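# Close the bag and leave it resting on the table

## Task

Fully close the bag and leave it settled on the tabletop, not leaning against either arm's base and with no part hanging past the table edge. Once the robot lets go, nothing of the bag may drop; a closure that stays shut only because the robot is holding it does not count. Anything the robot is touching at the end must not sag by more than about a fingernail's width when left alone, or the task fails.

## Robot and tools

Robot: two arms, left_arm and right_arm, each with a parallel two-finger gripper. Bases in the scene frame: left_arm at (-0.043, +0.340, 0) with quat_wxyz (+0.999, 0, 0, -0.046); right_arm at (-0.044, -0.312, 0) with quat_wxyz (+1.000, 0, 0, +0.028). The names do not refer to sides of an image.

Frame: one shared scene frame with its origin on the tabletop midway between the arms. +x points out over the table, +z points up, and left_arm sits on the +y side. Positions are in metres and orientations are quaternions written w first. The gripper's fingers point along its own +z and close along its own y. end_effector_position is the point between the pads, roughly 1 cm behind the fingertips. Printed positions can be off from the true ones, more so at long reach.

Row layout (shared by both movement tools): a single flat list of 16 numbers that covers both arms. The order is left x, y, z, qw, qx, qy, qz, opening, followed by the same eight values for right_arm. x, y, z and the quaternion are an absolute target pose for that gripper in the scene frame, not an offset. Opening is a scale from -1 (closed) to +1 (fully open, 0.093 m). An arm that should stay still must get its last reported pose repeated in full, along with its current opening. To hold orientation, repeat the same quaternion every time rather than copying the reported one, which may have drifted.

execute_actions(actions): a list of up to 15 actions. Each action is a table of up to 15 rows, each row being the 16-number list, and each row is applied for one 1/30 s control step. If a table has fewer than 15 rows, its last row is held for the remaining steps. Each action lasts 0.5 s. Passing an empty list only returns the current state and images. An action is rejected for both arms if any target is more than 0.6 m from that gripper's current position along any of the gripper's axes. If the first action fails this check against the last reported state, or any action is malformed, nothing runs. On every step the command is clipped to within 70 mm and 16 degrees of the measured pose, so a distant target can take several actions, and the arm stops at its last clipped pose. Joint friction can leave the gripper up to about 31 mm short, and very small commands may have no effect.

move(target, speed, blocking): target is one 16-number row of absolute poses. Each gripper follows a straight line to its target, and both finish together, taking 0.5 to 10 s (cut off at 10 s). speed is in m/s, from 0.002 to 0.5, default 0.25; the turn rate is capped at twice that value in rad/s. The opening is applied when the move starts. Moves do not avoid obstacles or the other arm, and a gripper may overshoot its speed or drift off the line. Faster contact hits harder, and aiming beyond the contact point presses harder. The result contains a move: line giving the ending (done, off_target, moving, held, fault), any limits that applied (paced means the pose was clipped; held means a check blocked some steps, after which the arm may move fast), and each gripper's distance to its target. With blocking=false the call returns after 0.5 s; use wait(0) to check progress, and call wait or stop before sending anything new.

wait(seconds): 0 to 10 s, during which the arms keep their last command. stop(): brakes a running move, which needs some distance to halt. zoom_image(camera, region): region is [x0, y0, x1, y1] in image pixels, at most 504x504. The cameras are cam_head_left, cam_head_right, cam_high, cam_left_wrist and cam_right_wrist, all 896x504. read_manual gives licence texts only. finished_scene(scene) ends the numbered scene irreversibly and reports whether it succeeded. Call it only after the bag is shut, resting on its own, and the robot is holding nothing up.

Results: the state line reads left_arm: … | right_arm: … with each gripper's pose. Hand target lines show where the controller is currently driving. grip_measured is the motor position on the opening scale. The pads touch at about -0.94, and each mm of object width adds roughly 0.0208, with a per-gripper bias of up to 0.02. Sending a value below the contact reading increases squeeze, up to about 50-62 N per pad (less on parts thinner than 5 mm). Keep sending the same closing value to keep holding. The last entry in Joint positions is the opening in metres. A pose unreachable line means the clearance check changed that arm's command. HELD in the step readings marks steps that were held back. MOTOR HOT appears from 75 °C; at 90 °C the arm stops for 10 s, and at 100 °C the arm goes limp and falls. Avoid long heavy holds. Joint ranges (rad): waist -2.618 to 3.054, shoulder 0 to 3.142, elbow 0 to 3.142, wrist pitch and yaw ±1.571, wrist roll ±2.094.

Avoid: the arms colliding or pressing against each other, dropping, slamming or shoving things hard, and anything leaving the table. Brief external tugs on held items or pushes on loose items can happen.

Each tool is called after "Request:" in YAML: its name, and indented under it one key for each argument.

## Session

Request:
execute_actions:
  actions: []

Scene clock: 0.00 s.
left_arm: end_effector_position=(+0.1848, +0.5006, +0.1912) grip_measured=+0.988 end_effector_quat_wxyz=(+0.178, -0.545, +0.790, +0.216) | right_arm: end_effector_position=(+0.2029, +0.0568, +0.2319) grip_measured=+1.000 end_effector_quat_wxyz=(+0.026, -0.326, +0.793, +0.514)
Joint positions: left_arm=[ 0.404  1.356  1.25  -1.223 -0.518 -0.832  0.093] | right_arm=[ 0.601  1.821  1.603 -0.825 -0.994  0.168  0.093]
Joint velocities: left_arm=[ 0.002  0.002 -0.007 -0.007  0.051  0.022  0.001] | right_arm=[ 0.002 -0.007 -0.002  0.022 -0.022 -0.007  0.   ]
Motor temperatures (°C, as the motors report them): left_arm=[30 28 31 28 27 30] | right_arm=[28 29 27 29 30 30]
Hand target (left_arm): +0.185, +0.501, +0.191; +0.178, -0.545, +0.790, +0.216
Hand target (right_arm): +0.203, +0.057, +0.232; +0.026, -0.326, +0.793, +0.514

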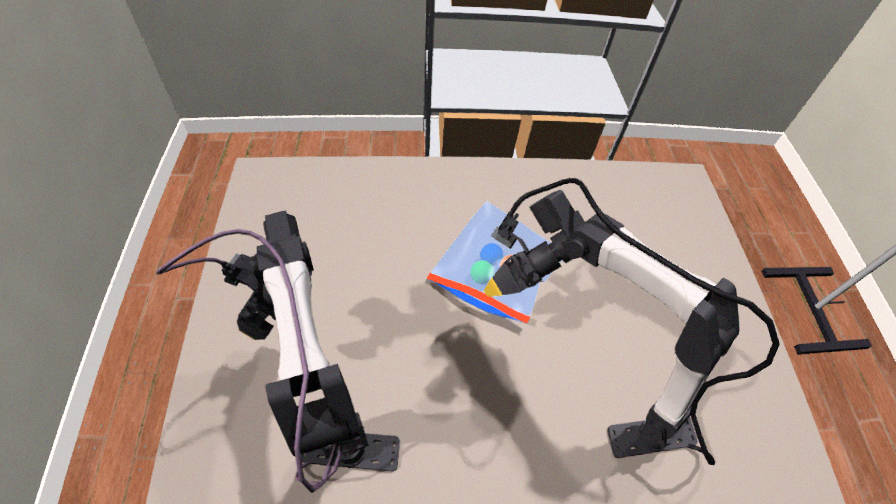

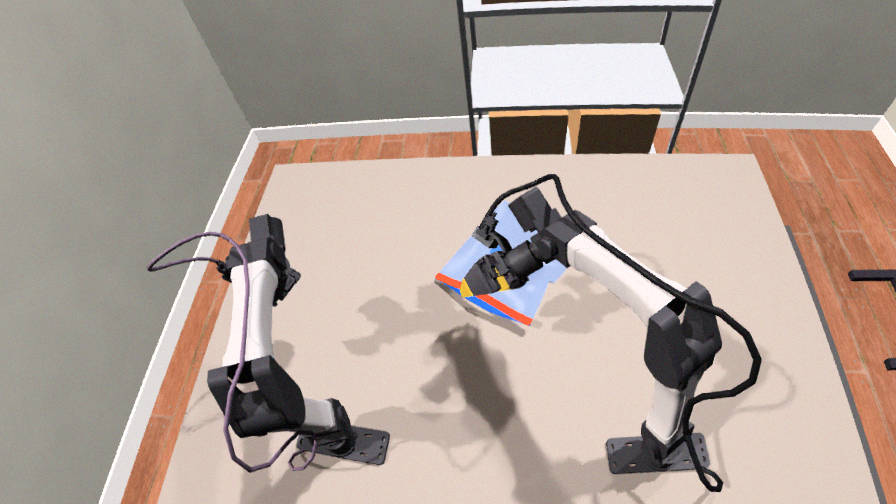

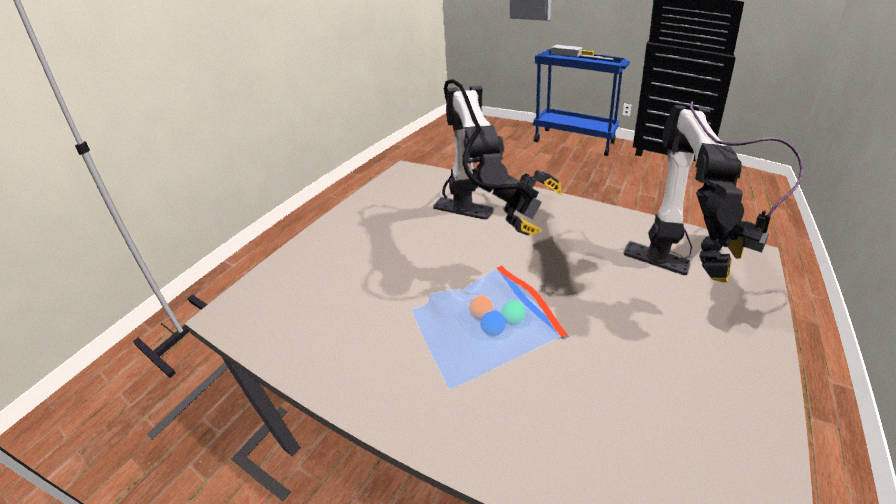

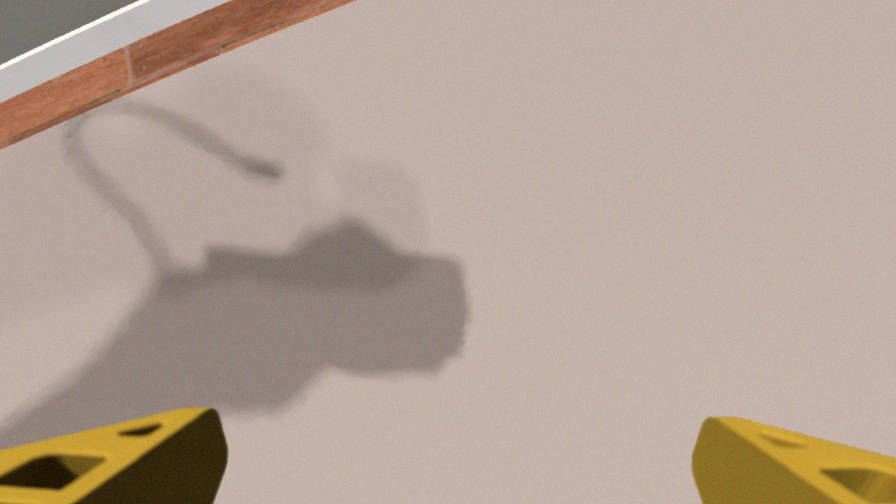

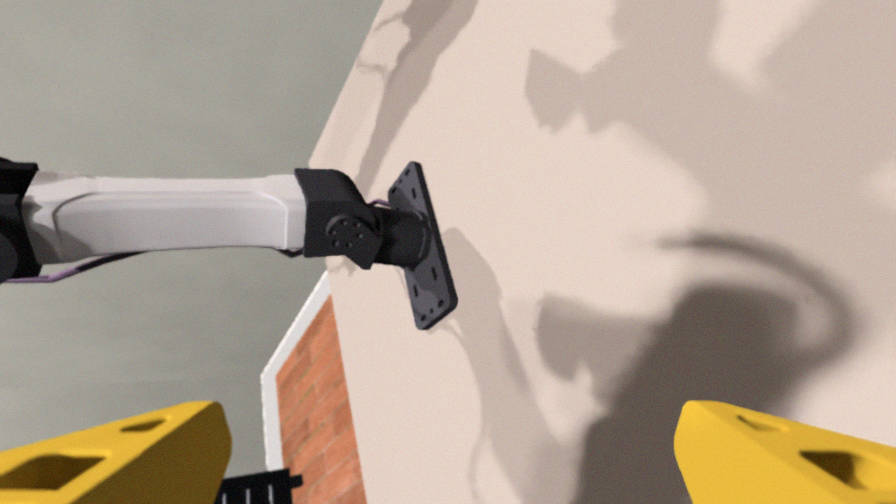

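Request:
zoom_image:
  camera: "cam_high"
  region: [380, 240, 600, 400]

Request:
zoom_image:
  camera: "cam_head_left"
  region: [400, 190, 600, 340]

Region (380, 240, 600, 400) of cam_high's 896x504 image, scaled by 2.291, with more detail than that image has; it fills the top 367 rows of this view, and the rest is white.

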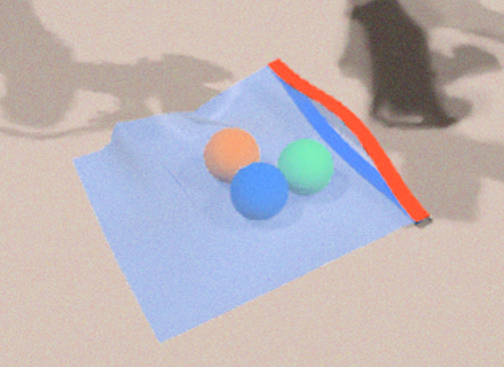

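Region (400, 190, 600, 340) of cam_head_left's 896x504 image, scaled by 2.520, with more detail than that image has; it fills the top 378 rows of this view, and the rest is white.

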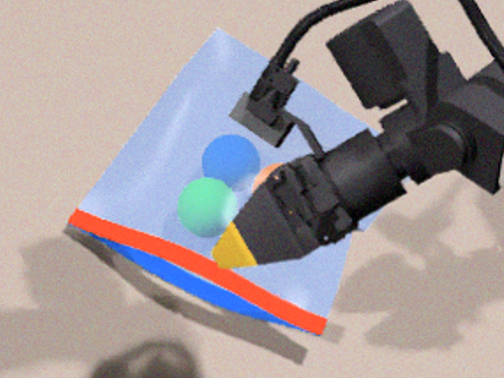

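Request:
move:
  target: [0.1848, 0.5006, 0.1912, 0.178, -0.545, 0.790, 0.216, 1, 0.22, 0.02, 0.28, 0, 0, 1, 0, 1]
  speed: 0.3

Scene clock: 5.57 s.
left_arm: end_effector_position=(+0.1848, +0.5006, +0.1912) grip_measured=+0.988 end_effector_quat_wxyz=(+0.178, -0.545, +0.790, +0.216) | right_arm: end_effector_position=(+0.2249, +0.0236, +0.2621) grip_measured=+1.000 end_effector_quat_wxyz=(+0.103, +0.000, +0.984, +0.146)
Joint positions: left_arm=[ 0.404  1.356  1.25  -1.223 -0.518 -0.832  0.093] | right_arm=[ 0.83   2.014  2.349 -1.546 -0.024  0.891  0.093]
Joint velocities: left_arm=[-0.002 -0.012  0.017 -0.022 -0.037 -0.007 -0.   ] | right_arm=[-0.007  0.017 -0.017 -0.022  0.022  0.022  0.   ]
Motor temperatures (°C, as the motors report them): left_arm=[30 29 31 29 27 30] | right_arm=[28 31 28 29 30 30]
Hand target (left_arm): +0.185, +0.501, +0.191; +0.178, -0.545, +0.790, +0.216
Hand target (right_arm): +0.221, +0.021, +0.279; +0.119, +0.001, +0.980, +0.158
Off the commanded pose (left_arm): 0.000 m, 0 deg.
Off the commanded pose (right_arm): 0.019 m, 21 deg; orientation clipped at the last step of the last action.
joint sent to its limit (right arm) — the command would take joint 4 (wrist pitch) past its lower limit, so that joint was sent only as far as its limit.
move: off_target (right_arm); limits=paced

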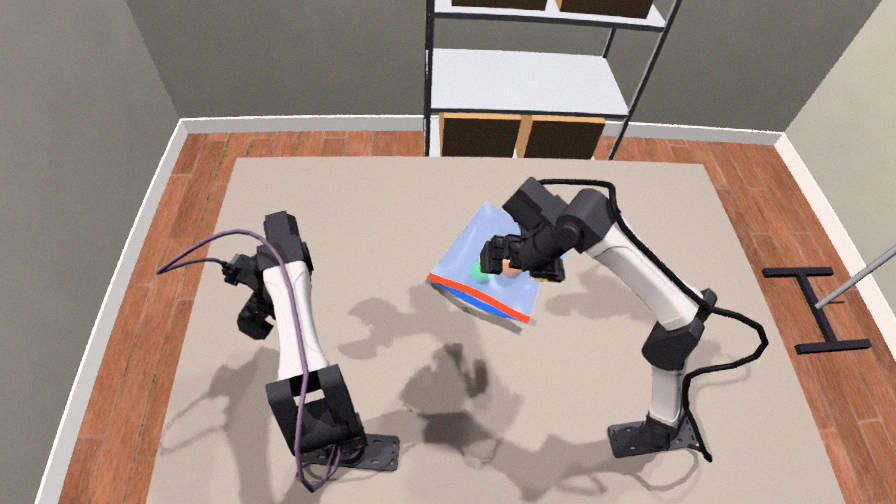

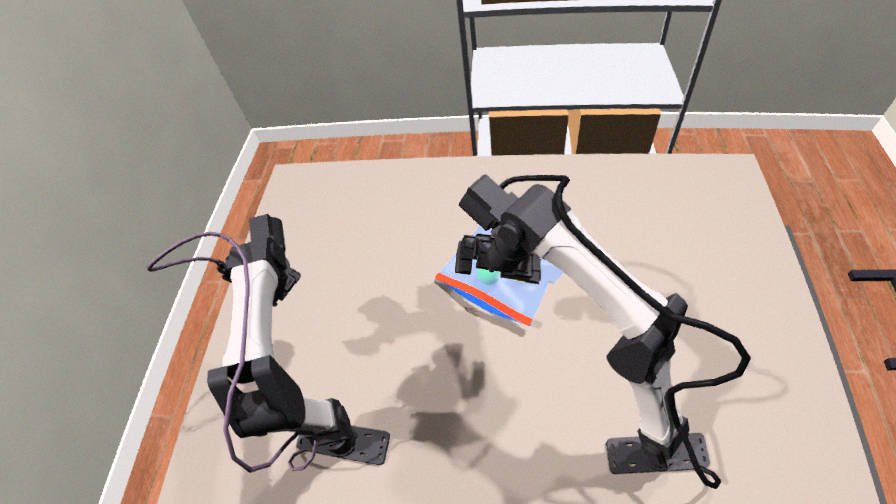

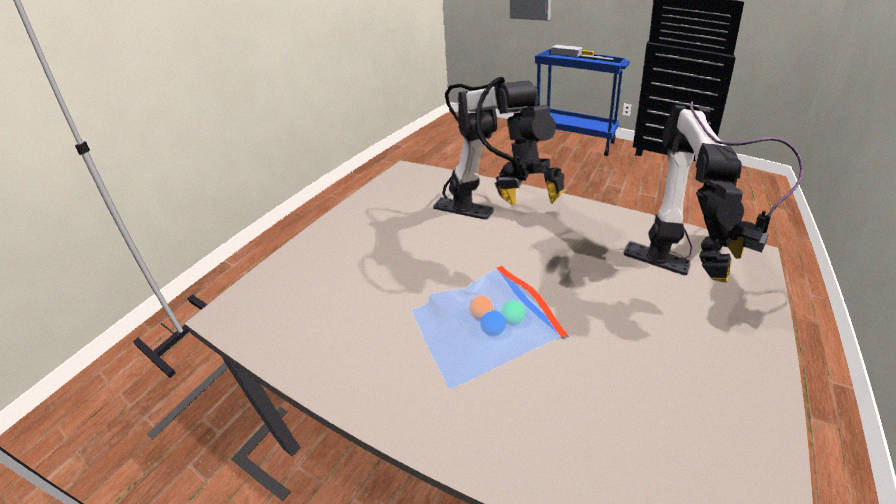

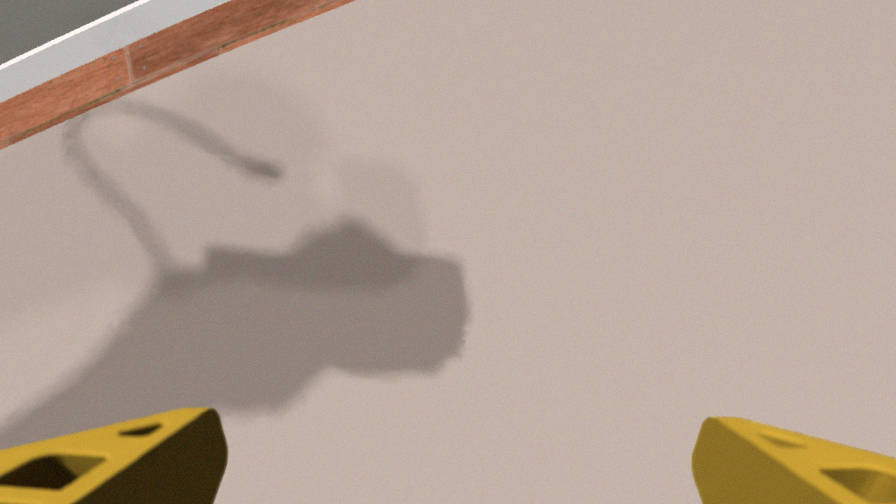

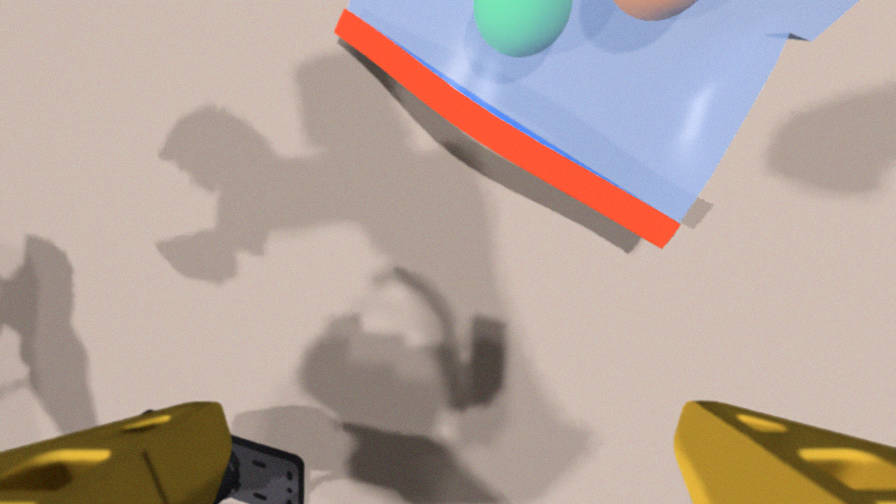

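Request:
move:
  target: [0.35, 0.16, 0.10, 0, -0.5, 0.866, 0, -1, 0.225, -0.065, 0.07, 0, -0.5, 0.866, 0, -1]
  speed: 0.3

Scene clock: 17.33 s.
left_arm: end_effector_position=(+0.3513, +0.1668, +0.1006) grip_measured=-1.000 end_effector_quat_wxyz=(+0.017, -0.496, +0.868, +0.004) | right_arm: end_effector_position=(+0.2265, -0.0582, +0.0815) grip_measured=-0.976 end_effector_quat_wxyz=(+0.014, -0.499, +0.866, +0.008)
Joint positions: left_arm=[-0.332  2.201  2.026 -1.381 -0.032 -1.463  0.   ] | right_arm=[ 0.693  1.935  1.55  -1.154 -0.01  -0.296  0.   ]
Joint velocities: left_arm=[-0.002  0.002  0.002  0.007 -0.007 -0.007  0.   ] | right_arm=[-0.002 -0.007  0.002 -0.066  0.051 -0.037  0.   ]
Motor temperatures (°C, as the motors report them): left_arm=[30 30 33 29 27 30] | right_arm=[28 39 30 30 30 30]
Hand target (left_arm): +0.351, +0.164, +0.099; +0.010, -0.498, +0.867, +0.004
Hand target (right_arm): +0.226, -0.065, +0.069; +0.000, -0.499, +0.867, +0.000
Off the commanded pose (left_arm): 0.007 m, 2 deg.
Off the commanded pose (right_arm): 0.013 m, 2 deg.
move: off_target (right_arm)

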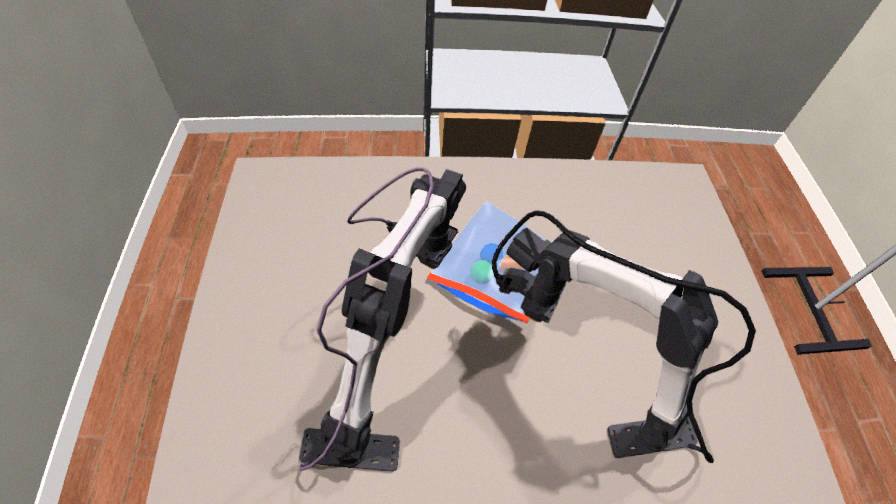

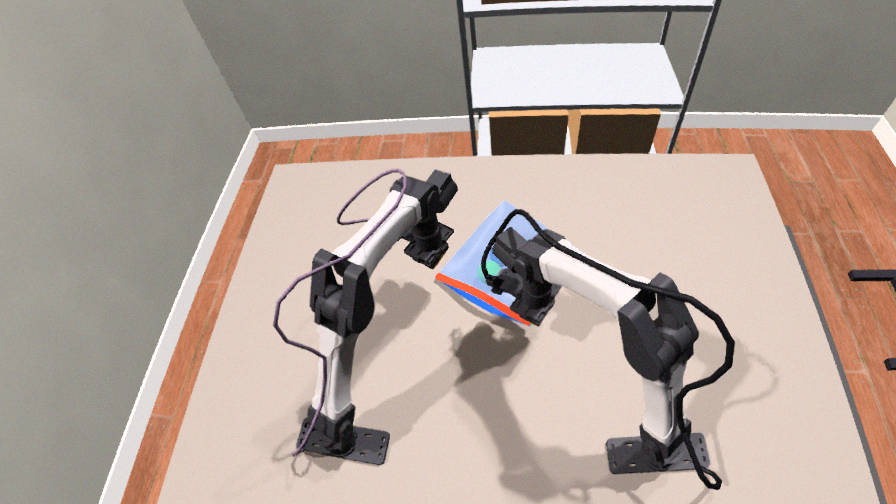

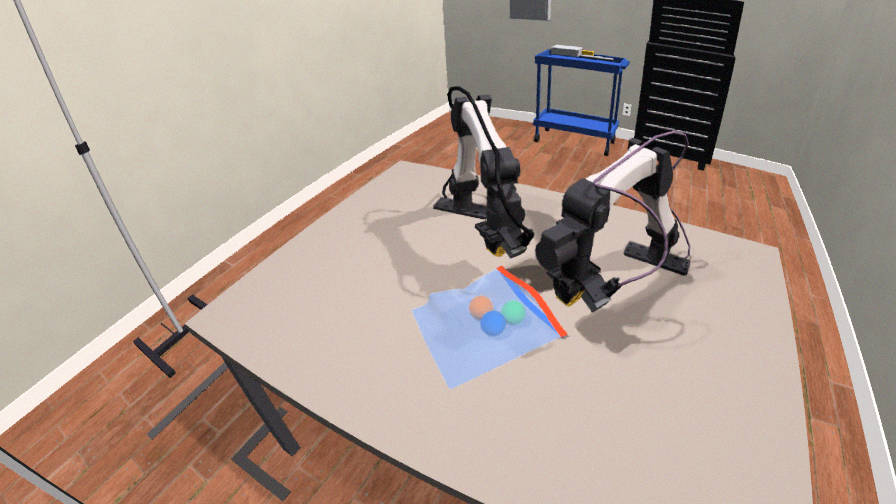

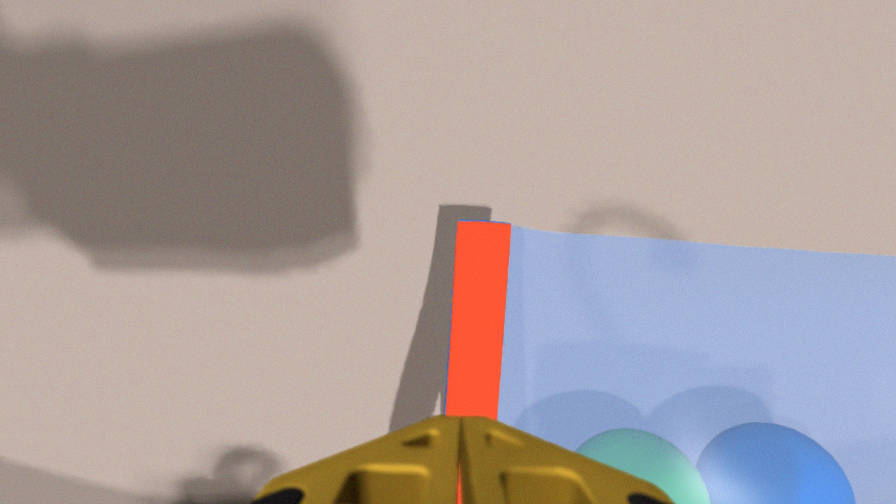

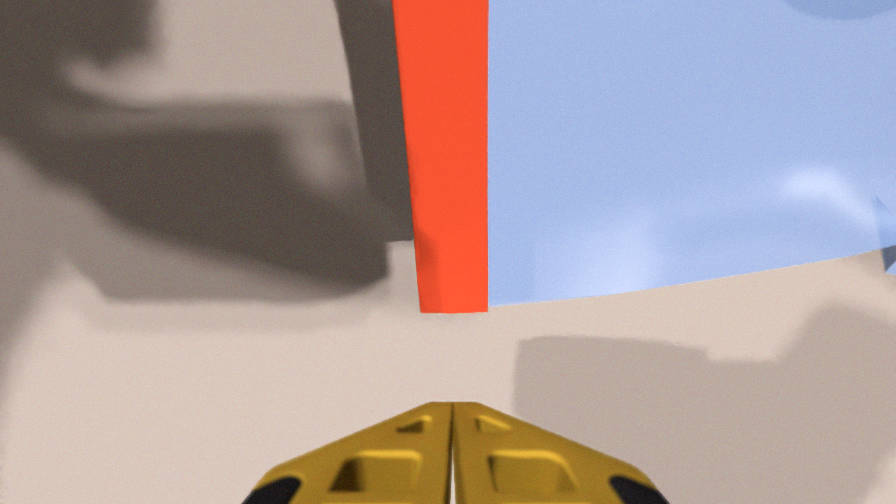

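Request:
move:
  target: [0.36, 0.16, 0.005, 0, -0.5, 0.866, 0, -1, 0.2265, -0.058, 0.005, 0, -0.5, 0.866, 0, -1]
  speed: 0.12

Scene clock: 21.30 s.
left_arm: end_effector_position=(+0.3635, +0.1572, +0.0182) grip_measured=-1.000 end_effector_quat_wxyz=(+0.012, -0.496, +0.868, -0.008) | right_arm: end_effector_position=(+0.2312, -0.0540, +0.0172) grip_measured=-0.976 end_effector_quat_wxyz=(+0.012, -0.500, +0.866, +0.008)
Joint positions: left_arm=[-0.332  2.284  1.833 -1.093 -0.01  -1.464  0.   ] | right_arm=[ 0.693  2.025  1.414 -0.933 -0.009 -0.298  0.   ]
Joint velocities: left_arm=[-0.007 -0.032  0.007 -0.066  0.007 -0.051  0.   ] | right_arm=[-0.002 -0.002 -0.012  0.066  0.022  0.037  0.   ]
Motor temperatures (°C, as the motors report them): left_arm=[30 31 34 29 27 30] | right_arm=[28 39 30 30 30 30]
Hand target (left_arm): +0.359, +0.161, +0.005; -0.000, -0.500, +0.866, +0.000
Hand target (right_arm): +0.226, -0.058, +0.005; -0.000, -0.500, +0.866, -0.000
Off the commanded pose (left_arm): 0.014 m, 2 deg.
Off the commanded pose (right_arm): 0.014 m, 2 deg.
move: off_target (left_arm, right_arm)

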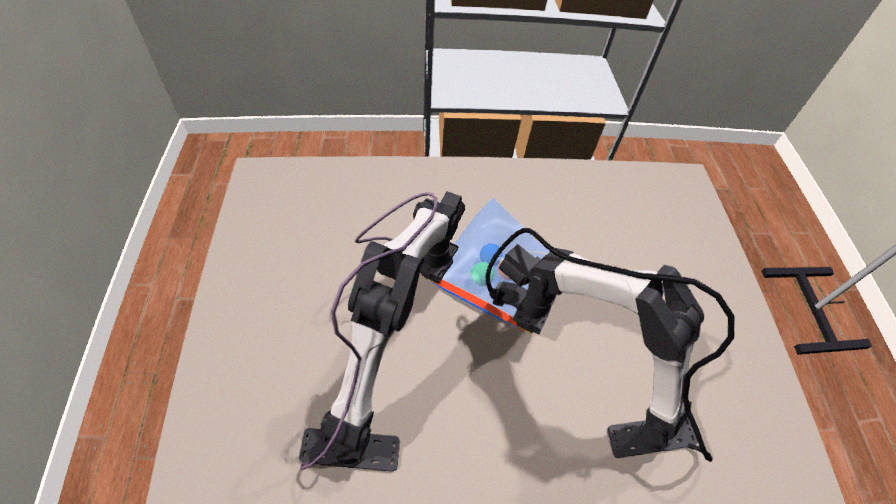

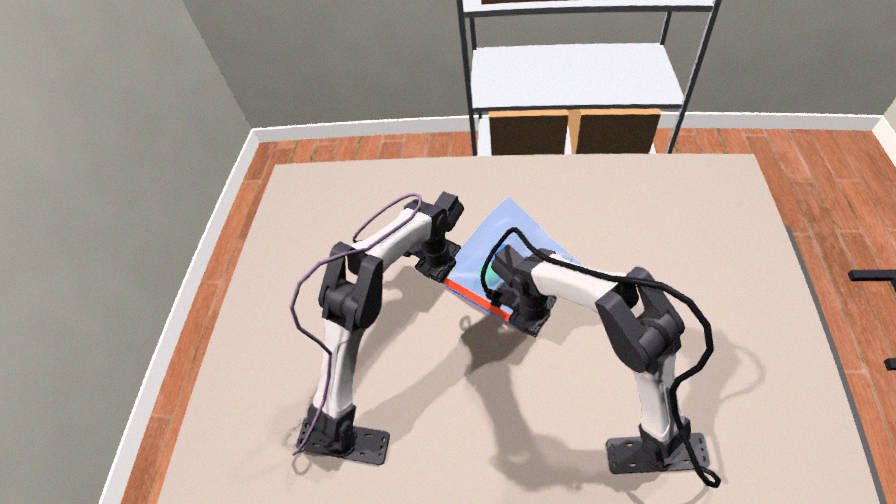

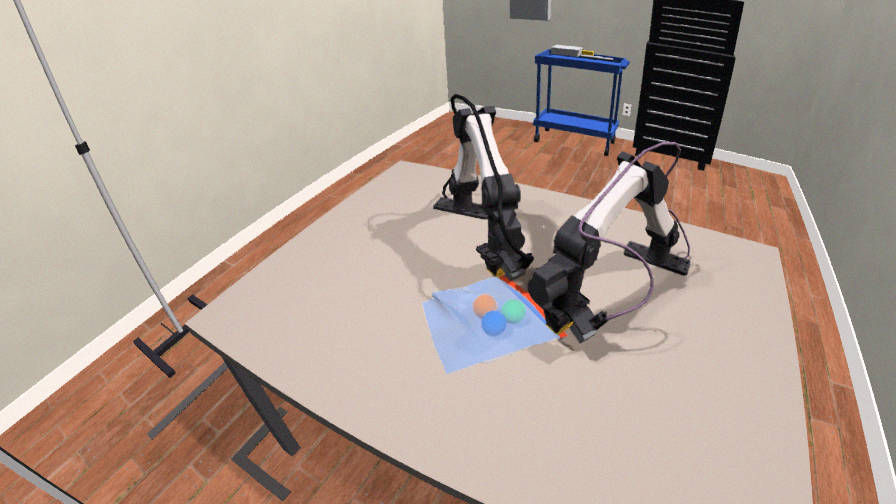

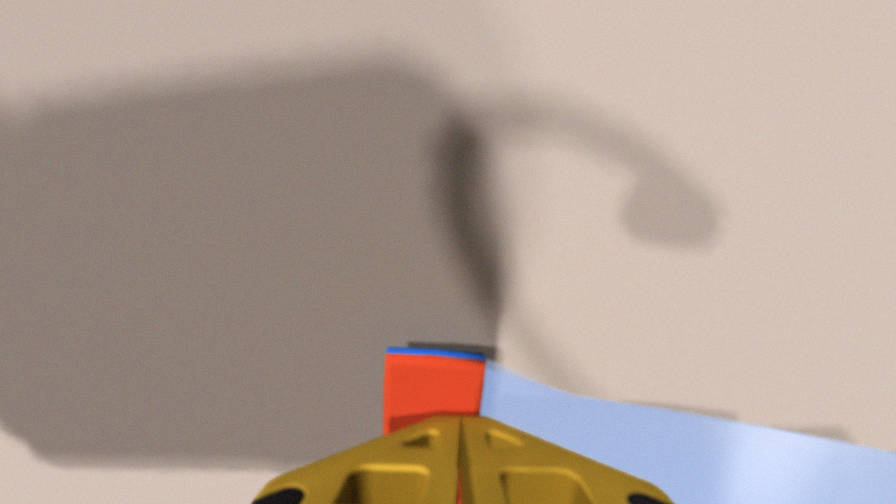

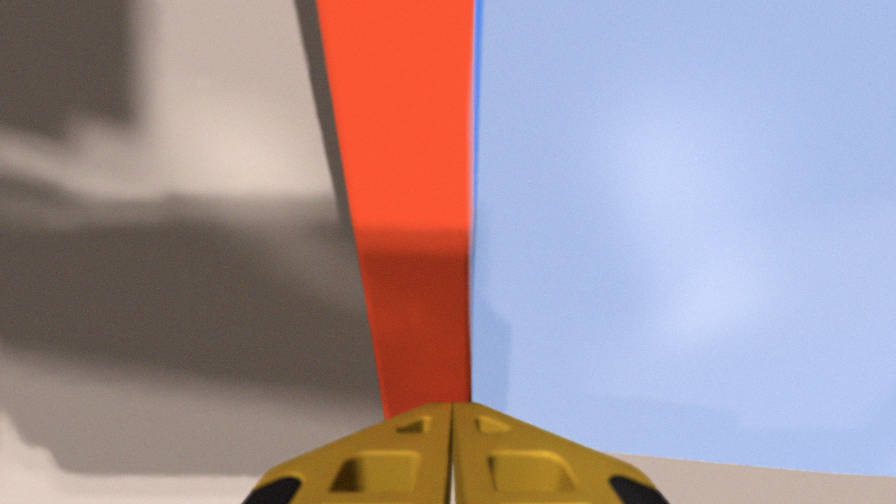

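Request:
zoom_image:
  camera: "cam_head_left"
  region: [410, 230, 570, 350]

Region (410, 230, 570, 350) of cam_head_left's 896x504 image, scaled by 3.150, with more detail than that image has; it fills the top 378 rows of this view, and the rest is white.

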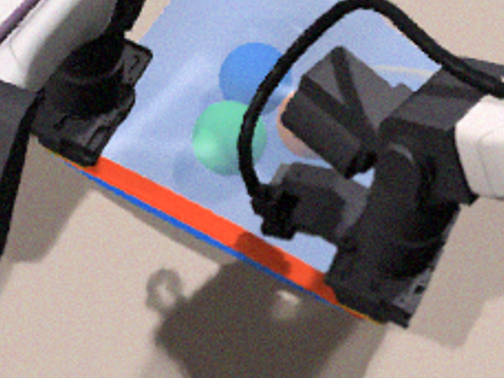

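Request:
move:
  target: [0.357, 0.162, -0.005, 0, -0.5, 0.866, 0, -1, 0.222, -0.056, -0.008, 0, -0.5, 0.866, 0, -1]
  speed: 0.05

Scene clock: 24.77 s.
left_arm: end_effector_position=(+0.3646, +0.1567, +0.0119) grip_measured=-1.000 end_effector_quat_wxyz=(+0.015, -0.496, +0.868, -0.012) | right_arm: end_effector_position=(+0.2344, -0.0506, +0.0154) grip_measured=-0.976 end_effector_quat_wxyz=(+0.024, -0.498, +0.867, +0.006)
Joint positions: left_arm=[-0.332  2.284  1.807 -1.056 -0.01  -1.464  0.   ] | right_arm=[ 0.698  2.025  1.406 -0.902 -0.001 -0.288  0.   ]
Joint velocities: left_arm=[-0.017 -0.002 -0.007  0.022  0.022  0.022  0.   ] | right_arm=[-0.002  0.032 -0.002  0.007 -0.066 -0.051  0.   ]
Motor temperatures (°C, as the motors report them): left_arm=[30 33 34 29 27 30] | right_arm=[28 40 30 30 30 30]
Hand target (left_arm): +0.356, +0.162, -0.004; -0.000, -0.500, +0.866, +0.000
Hand target (right_arm): +0.222, -0.057, -0.007; -0.000, -0.500, +0.866, -0.000
Off the commanded pose (left_arm): 0.019 m, 2 deg.
Off the commanded pose (right_arm): 0.027 m, 3 deg.
move: off_target (left_arm, right_arm)

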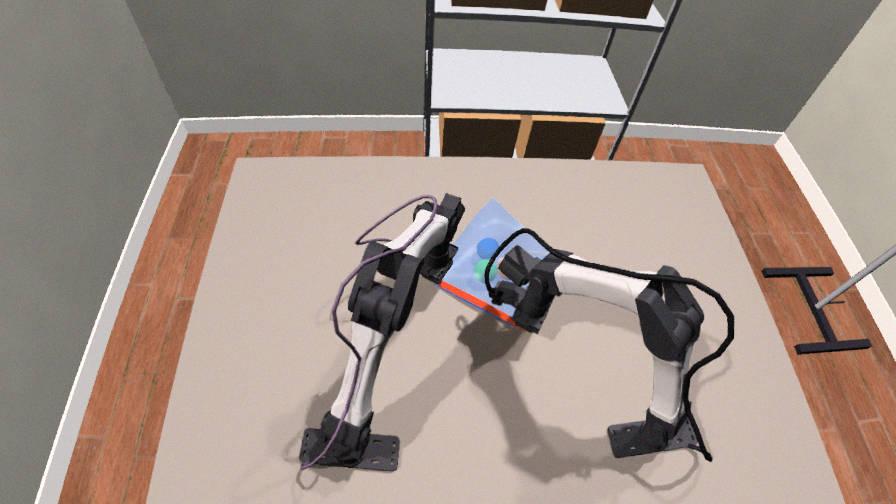

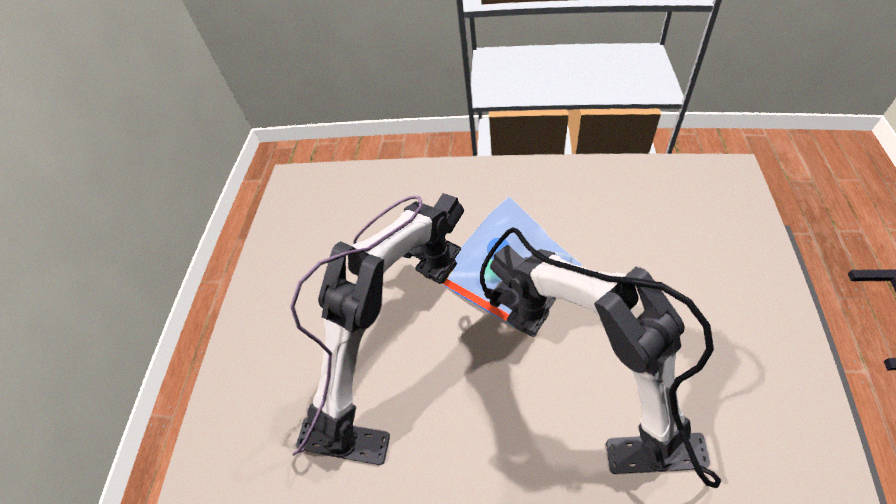

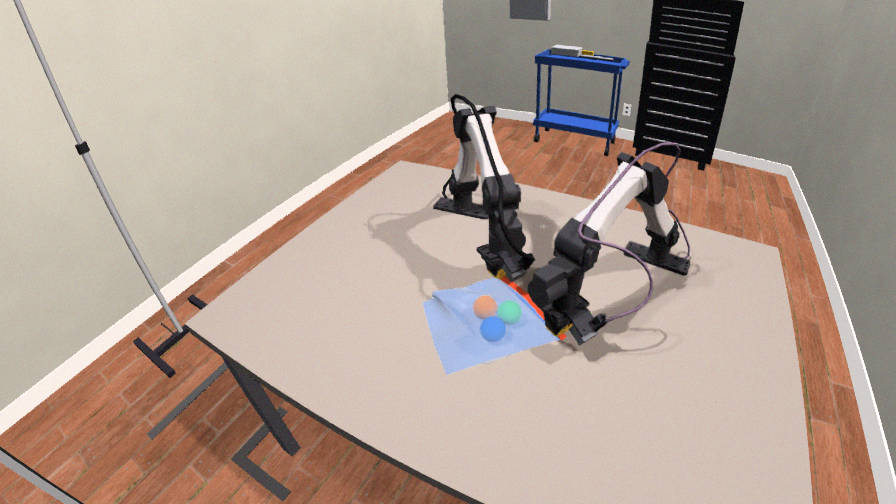

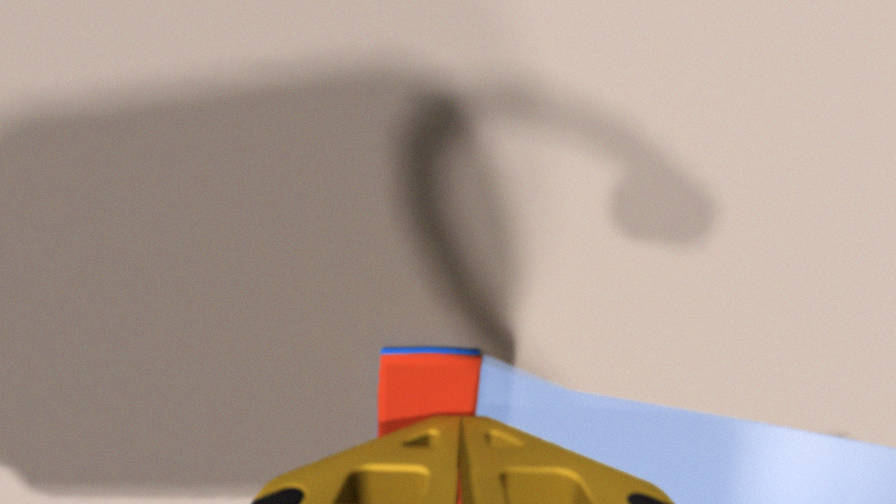

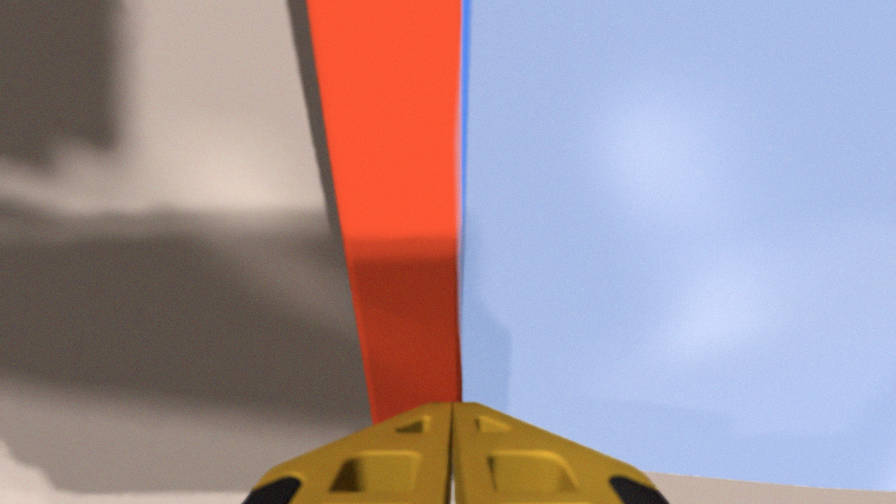

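Request:
execute_actions:
  actions:
    - [[0.357,0.162,-0.005,0,-0.5,0.866,0,-1, 0.2174,-0.0523,-0.008,0,-0.5,0.866,0,-1]]
    - [[0.357,0.162,-0.005,0,-0.5,0.866,0,-1, 0.2224,-0.0436,-0.008,0,-0.5,0.866,0,-1]]
    - [[0.357,0.162,-0.005,0,-0.5,0.866,0,-1, 0.2274,-0.0349,-0.008,0,-0.5,0.866,0,-1]]
    - [[0.357,0.162,-0.005,0,-0.5,0.866,0,-1, 0.2324,-0.0263,-0.008,0,-0.5,0.866,0,-1]]
    - [[0.357,0.162,-0.005,0,-0.5,0.866,0,-1, 0.2374,-0.0176,-0.008,0,-0.5,0.866,0,-1]]
    - [[0.357,0.162,-0.005,0,-0.5,0.866,0,-1, 0.2424,-0.009,-0.008,0,-0.5,0.866,0,-1]]

Scene clock: 31.87 s.
left_arm: end_effector_position=(+0.3646, +0.1567, +0.0119) grip_measured=-1.000 end_effector_quat_wxyz=(+0.015, -0.496, +0.868, -0.012) | right_arm: end_effector_position=(+0.2456, -0.0188, +0.0154) grip_measured=-0.976 end_effector_quat_wxyz=(+0.014, -0.497, +0.868, -0.009)
Joint positions: left_arm=[-0.332  2.284  1.807 -1.056 -0.01  -1.464  0.   ] | right_arm=[ 0.746  2.159  1.615 -1.005  0.026 -0.238  0.   ]
Joint velocities: left_arm=[ 0.002  0.007 -0.002  0.007 -0.037  0.007  0.   ] | right_arm=[-0.017 -0.007 -0.007 -0.095  0.022  0.022  0.   ]
Motor temperatures (°C, as the motors report them): left_arm=[30 36 34 29 27 30] | right_arm=[28 40 30 30 30 30]
Hand target (left_arm): +0.356, +0.162, -0.004; -0.000, -0.500, +0.866, +0.000
Hand target (right_arm): +0.241, -0.010, -0.007; -0.000, -0.500, +0.866, -0.000
Off the commanded pose (left_arm): 0.019 m, 2 deg.
Off the commanded pose (right_arm): 0.026 m, 2 deg.
Step readings (end_effector_position; steps 1 to 15: 1st action; 16 to 30: 2nd action; 31 to 45: 3rd action; 46 to 60: 4th action; 61 to 75: 5th action; 76 to 90: 6th action):
0: left_arm (+0.3646, +0.1567, +0.0119) | right_arm (+0.2344, -0.0506, +0.0154)
1: left_arm (+0.3646, +0.1567, +0.0119) | right_arm (+0.2339, -0.0505, +0.0149)
2: left_arm (+0.3646, +0.1567, +0.0119) | right_arm (+0.2332, -0.0504, +0.0146)
4: left_arm (+0.3646, +0.1567, +0.0119) | right_arm (+0.2330, -0.0498, +0.0147)
8: left_arm (+0.3646, +0.1567, +0.0119) | right_arm (+0.2332, -0.0499, +0.0147)
15: left_arm (+0.3646, +0.1567, +0.0119) | right_arm (+0.2332, -0.0500, +0.0147)
16: left_arm (+0.3646, +0.1567, +0.0119) | right_arm (+0.2331, -0.0498, +0.0147)
17: left_arm (+0.3646, +0.1567, +0.0119) | right_arm (+0.2329, -0.0497, +0.0147)
19: left_arm (+0.3646, +0.1567, +0.0119) | right_arm (+0.2328, -0.0495, +0.0147)
23: left_arm (+0.3646, +0.1567, +0.0119) | right_arm (+0.2329, -0.0496, +0.0147)
30: left_arm (+0.3646, +0.1567, +0.0119) | right_arm (+0.2329, -0.0496, +0.0147)
31: left_arm (+0.3646, +0.1567, +0.0119) | right_arm (+0.2332, -0.0491, +0.0148)
32: left_arm (+0.3646, +0.1567, +0.0119) | right_arm (+0.2341, -0.0475, +0.0146)
34: left_arm (+0.3646, +0.1567, +0.0119) | right_arm (+0.2347, -0.0444, +0.0147)
38: left_arm (+0.3646, +0.1567, +0.0119) | right_arm (+0.2345, -0.0425, +0.0149)
45: left_arm (+0.3646, +0.1567, +0.0119) | right_arm (+0.2344, -0.0426, +0.0148)
46: left_arm (+0.3646, +0.1567, +0.0119) | right_arm (+0.2348, -0.0421, +0.0150)
47: left_arm (+0.3646, +0.1567, +0.0119) | right_arm (+0.2358, -0.0404, +0.0147)
49: left_arm (+0.3646, +0.1567, +0.0119) | right_arm (+0.2376, -0.0367, +0.0149)
53: left_arm (+0.3646, +0.1567, +0.0119) | right_arm (+0.2374, -0.0352, +0.0149)
60: left_arm (+0.3646, +0.1567, +0.0119) | right_arm (+0.2374, -0.0352, +0.0149)
61: left_arm (+0.3646, +0.1567, +0.0119) | right_arm (+0.2377, -0.0346, +0.0152)
62: left_arm (+0.3646, +0.1567, +0.0119) | right_arm (+0.2391, -0.0329, +0.0149)
64: left_arm (+0.3646, +0.1567, +0.0119) | right_arm (+0.2411, -0.0290, +0.0150)
68: left_arm (+0.3646, +0.1567, +0.0119) | right_arm (+0.2413, -0.0272, +0.0152)
75: left_arm (+0.3646, +0.1567, +0.0119) | right_arm (+0.2413, -0.0273, +0.0152)
76: left_arm (+0.3646, +0.1567, +0.0119) | right_arm (+0.2416, -0.0268, +0.0154)
77: left_arm (+0.3646, +0.1567, +0.0119) | right_arm (+0.2430, -0.0249, +0.0150)
79: left_arm (+0.3646, +0.1567, +0.0119) | right_arm (+0.2453, -0.0207, +0.0153)
83: left_arm (+0.3646, +0.1567, +0.0119) | right_arm (+0.2456, -0.0188, +0.0154)
90: end_effector_position above

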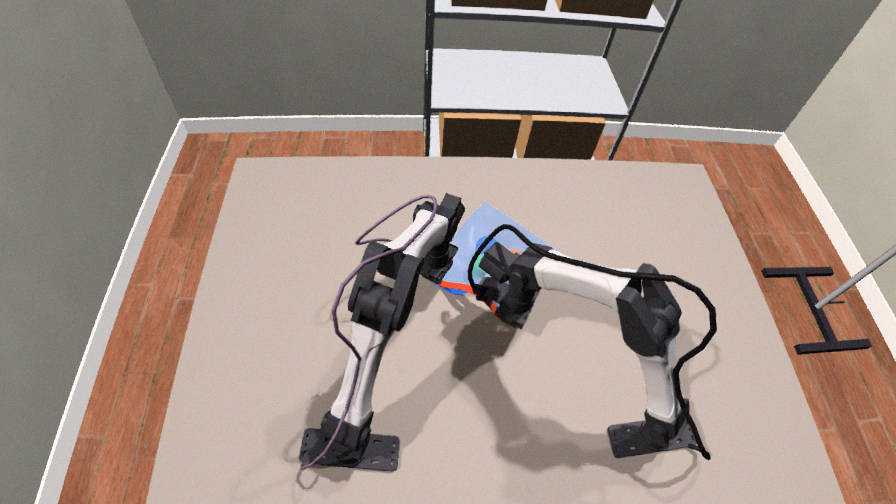

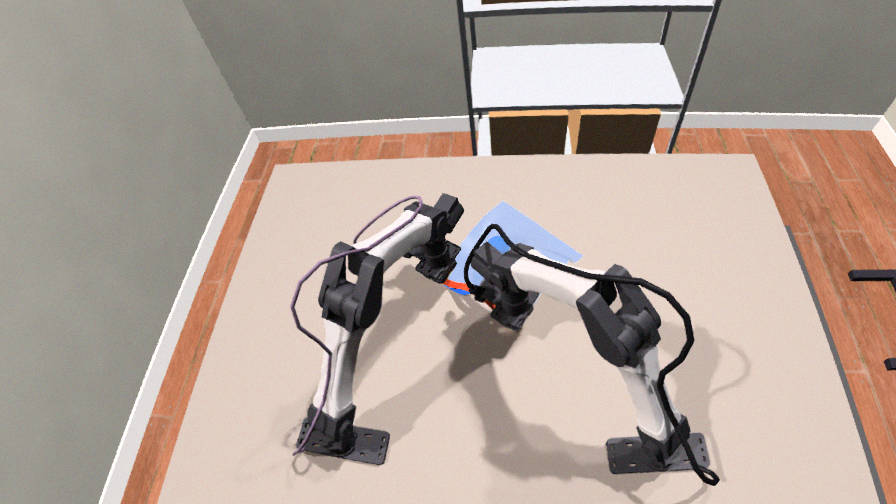

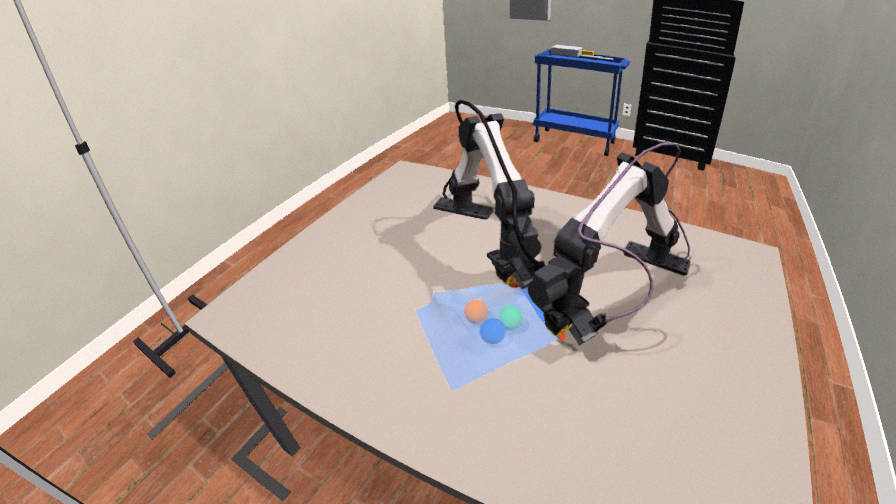

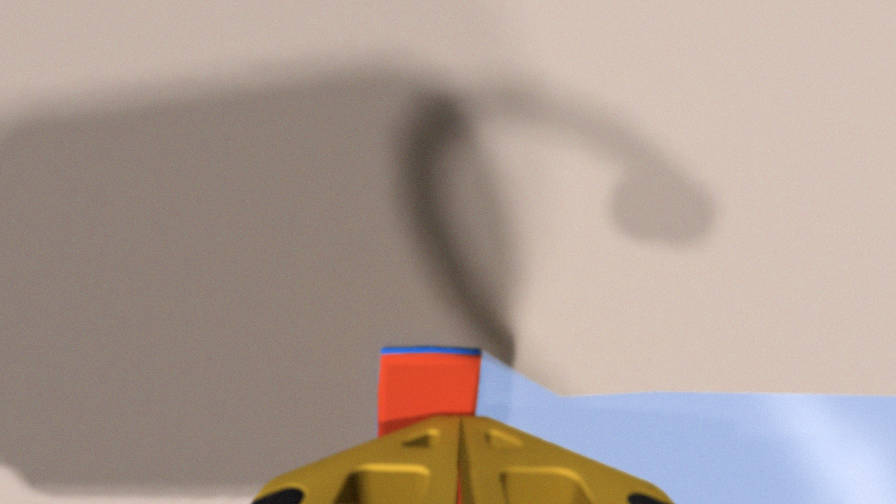

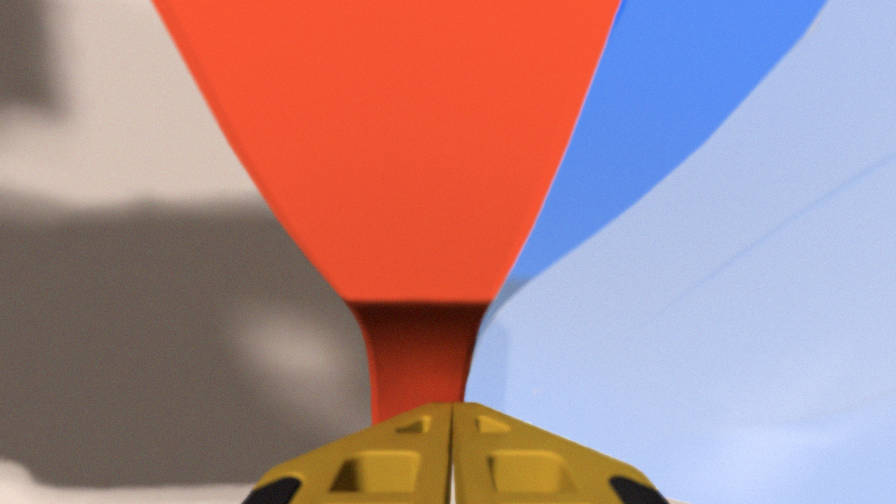

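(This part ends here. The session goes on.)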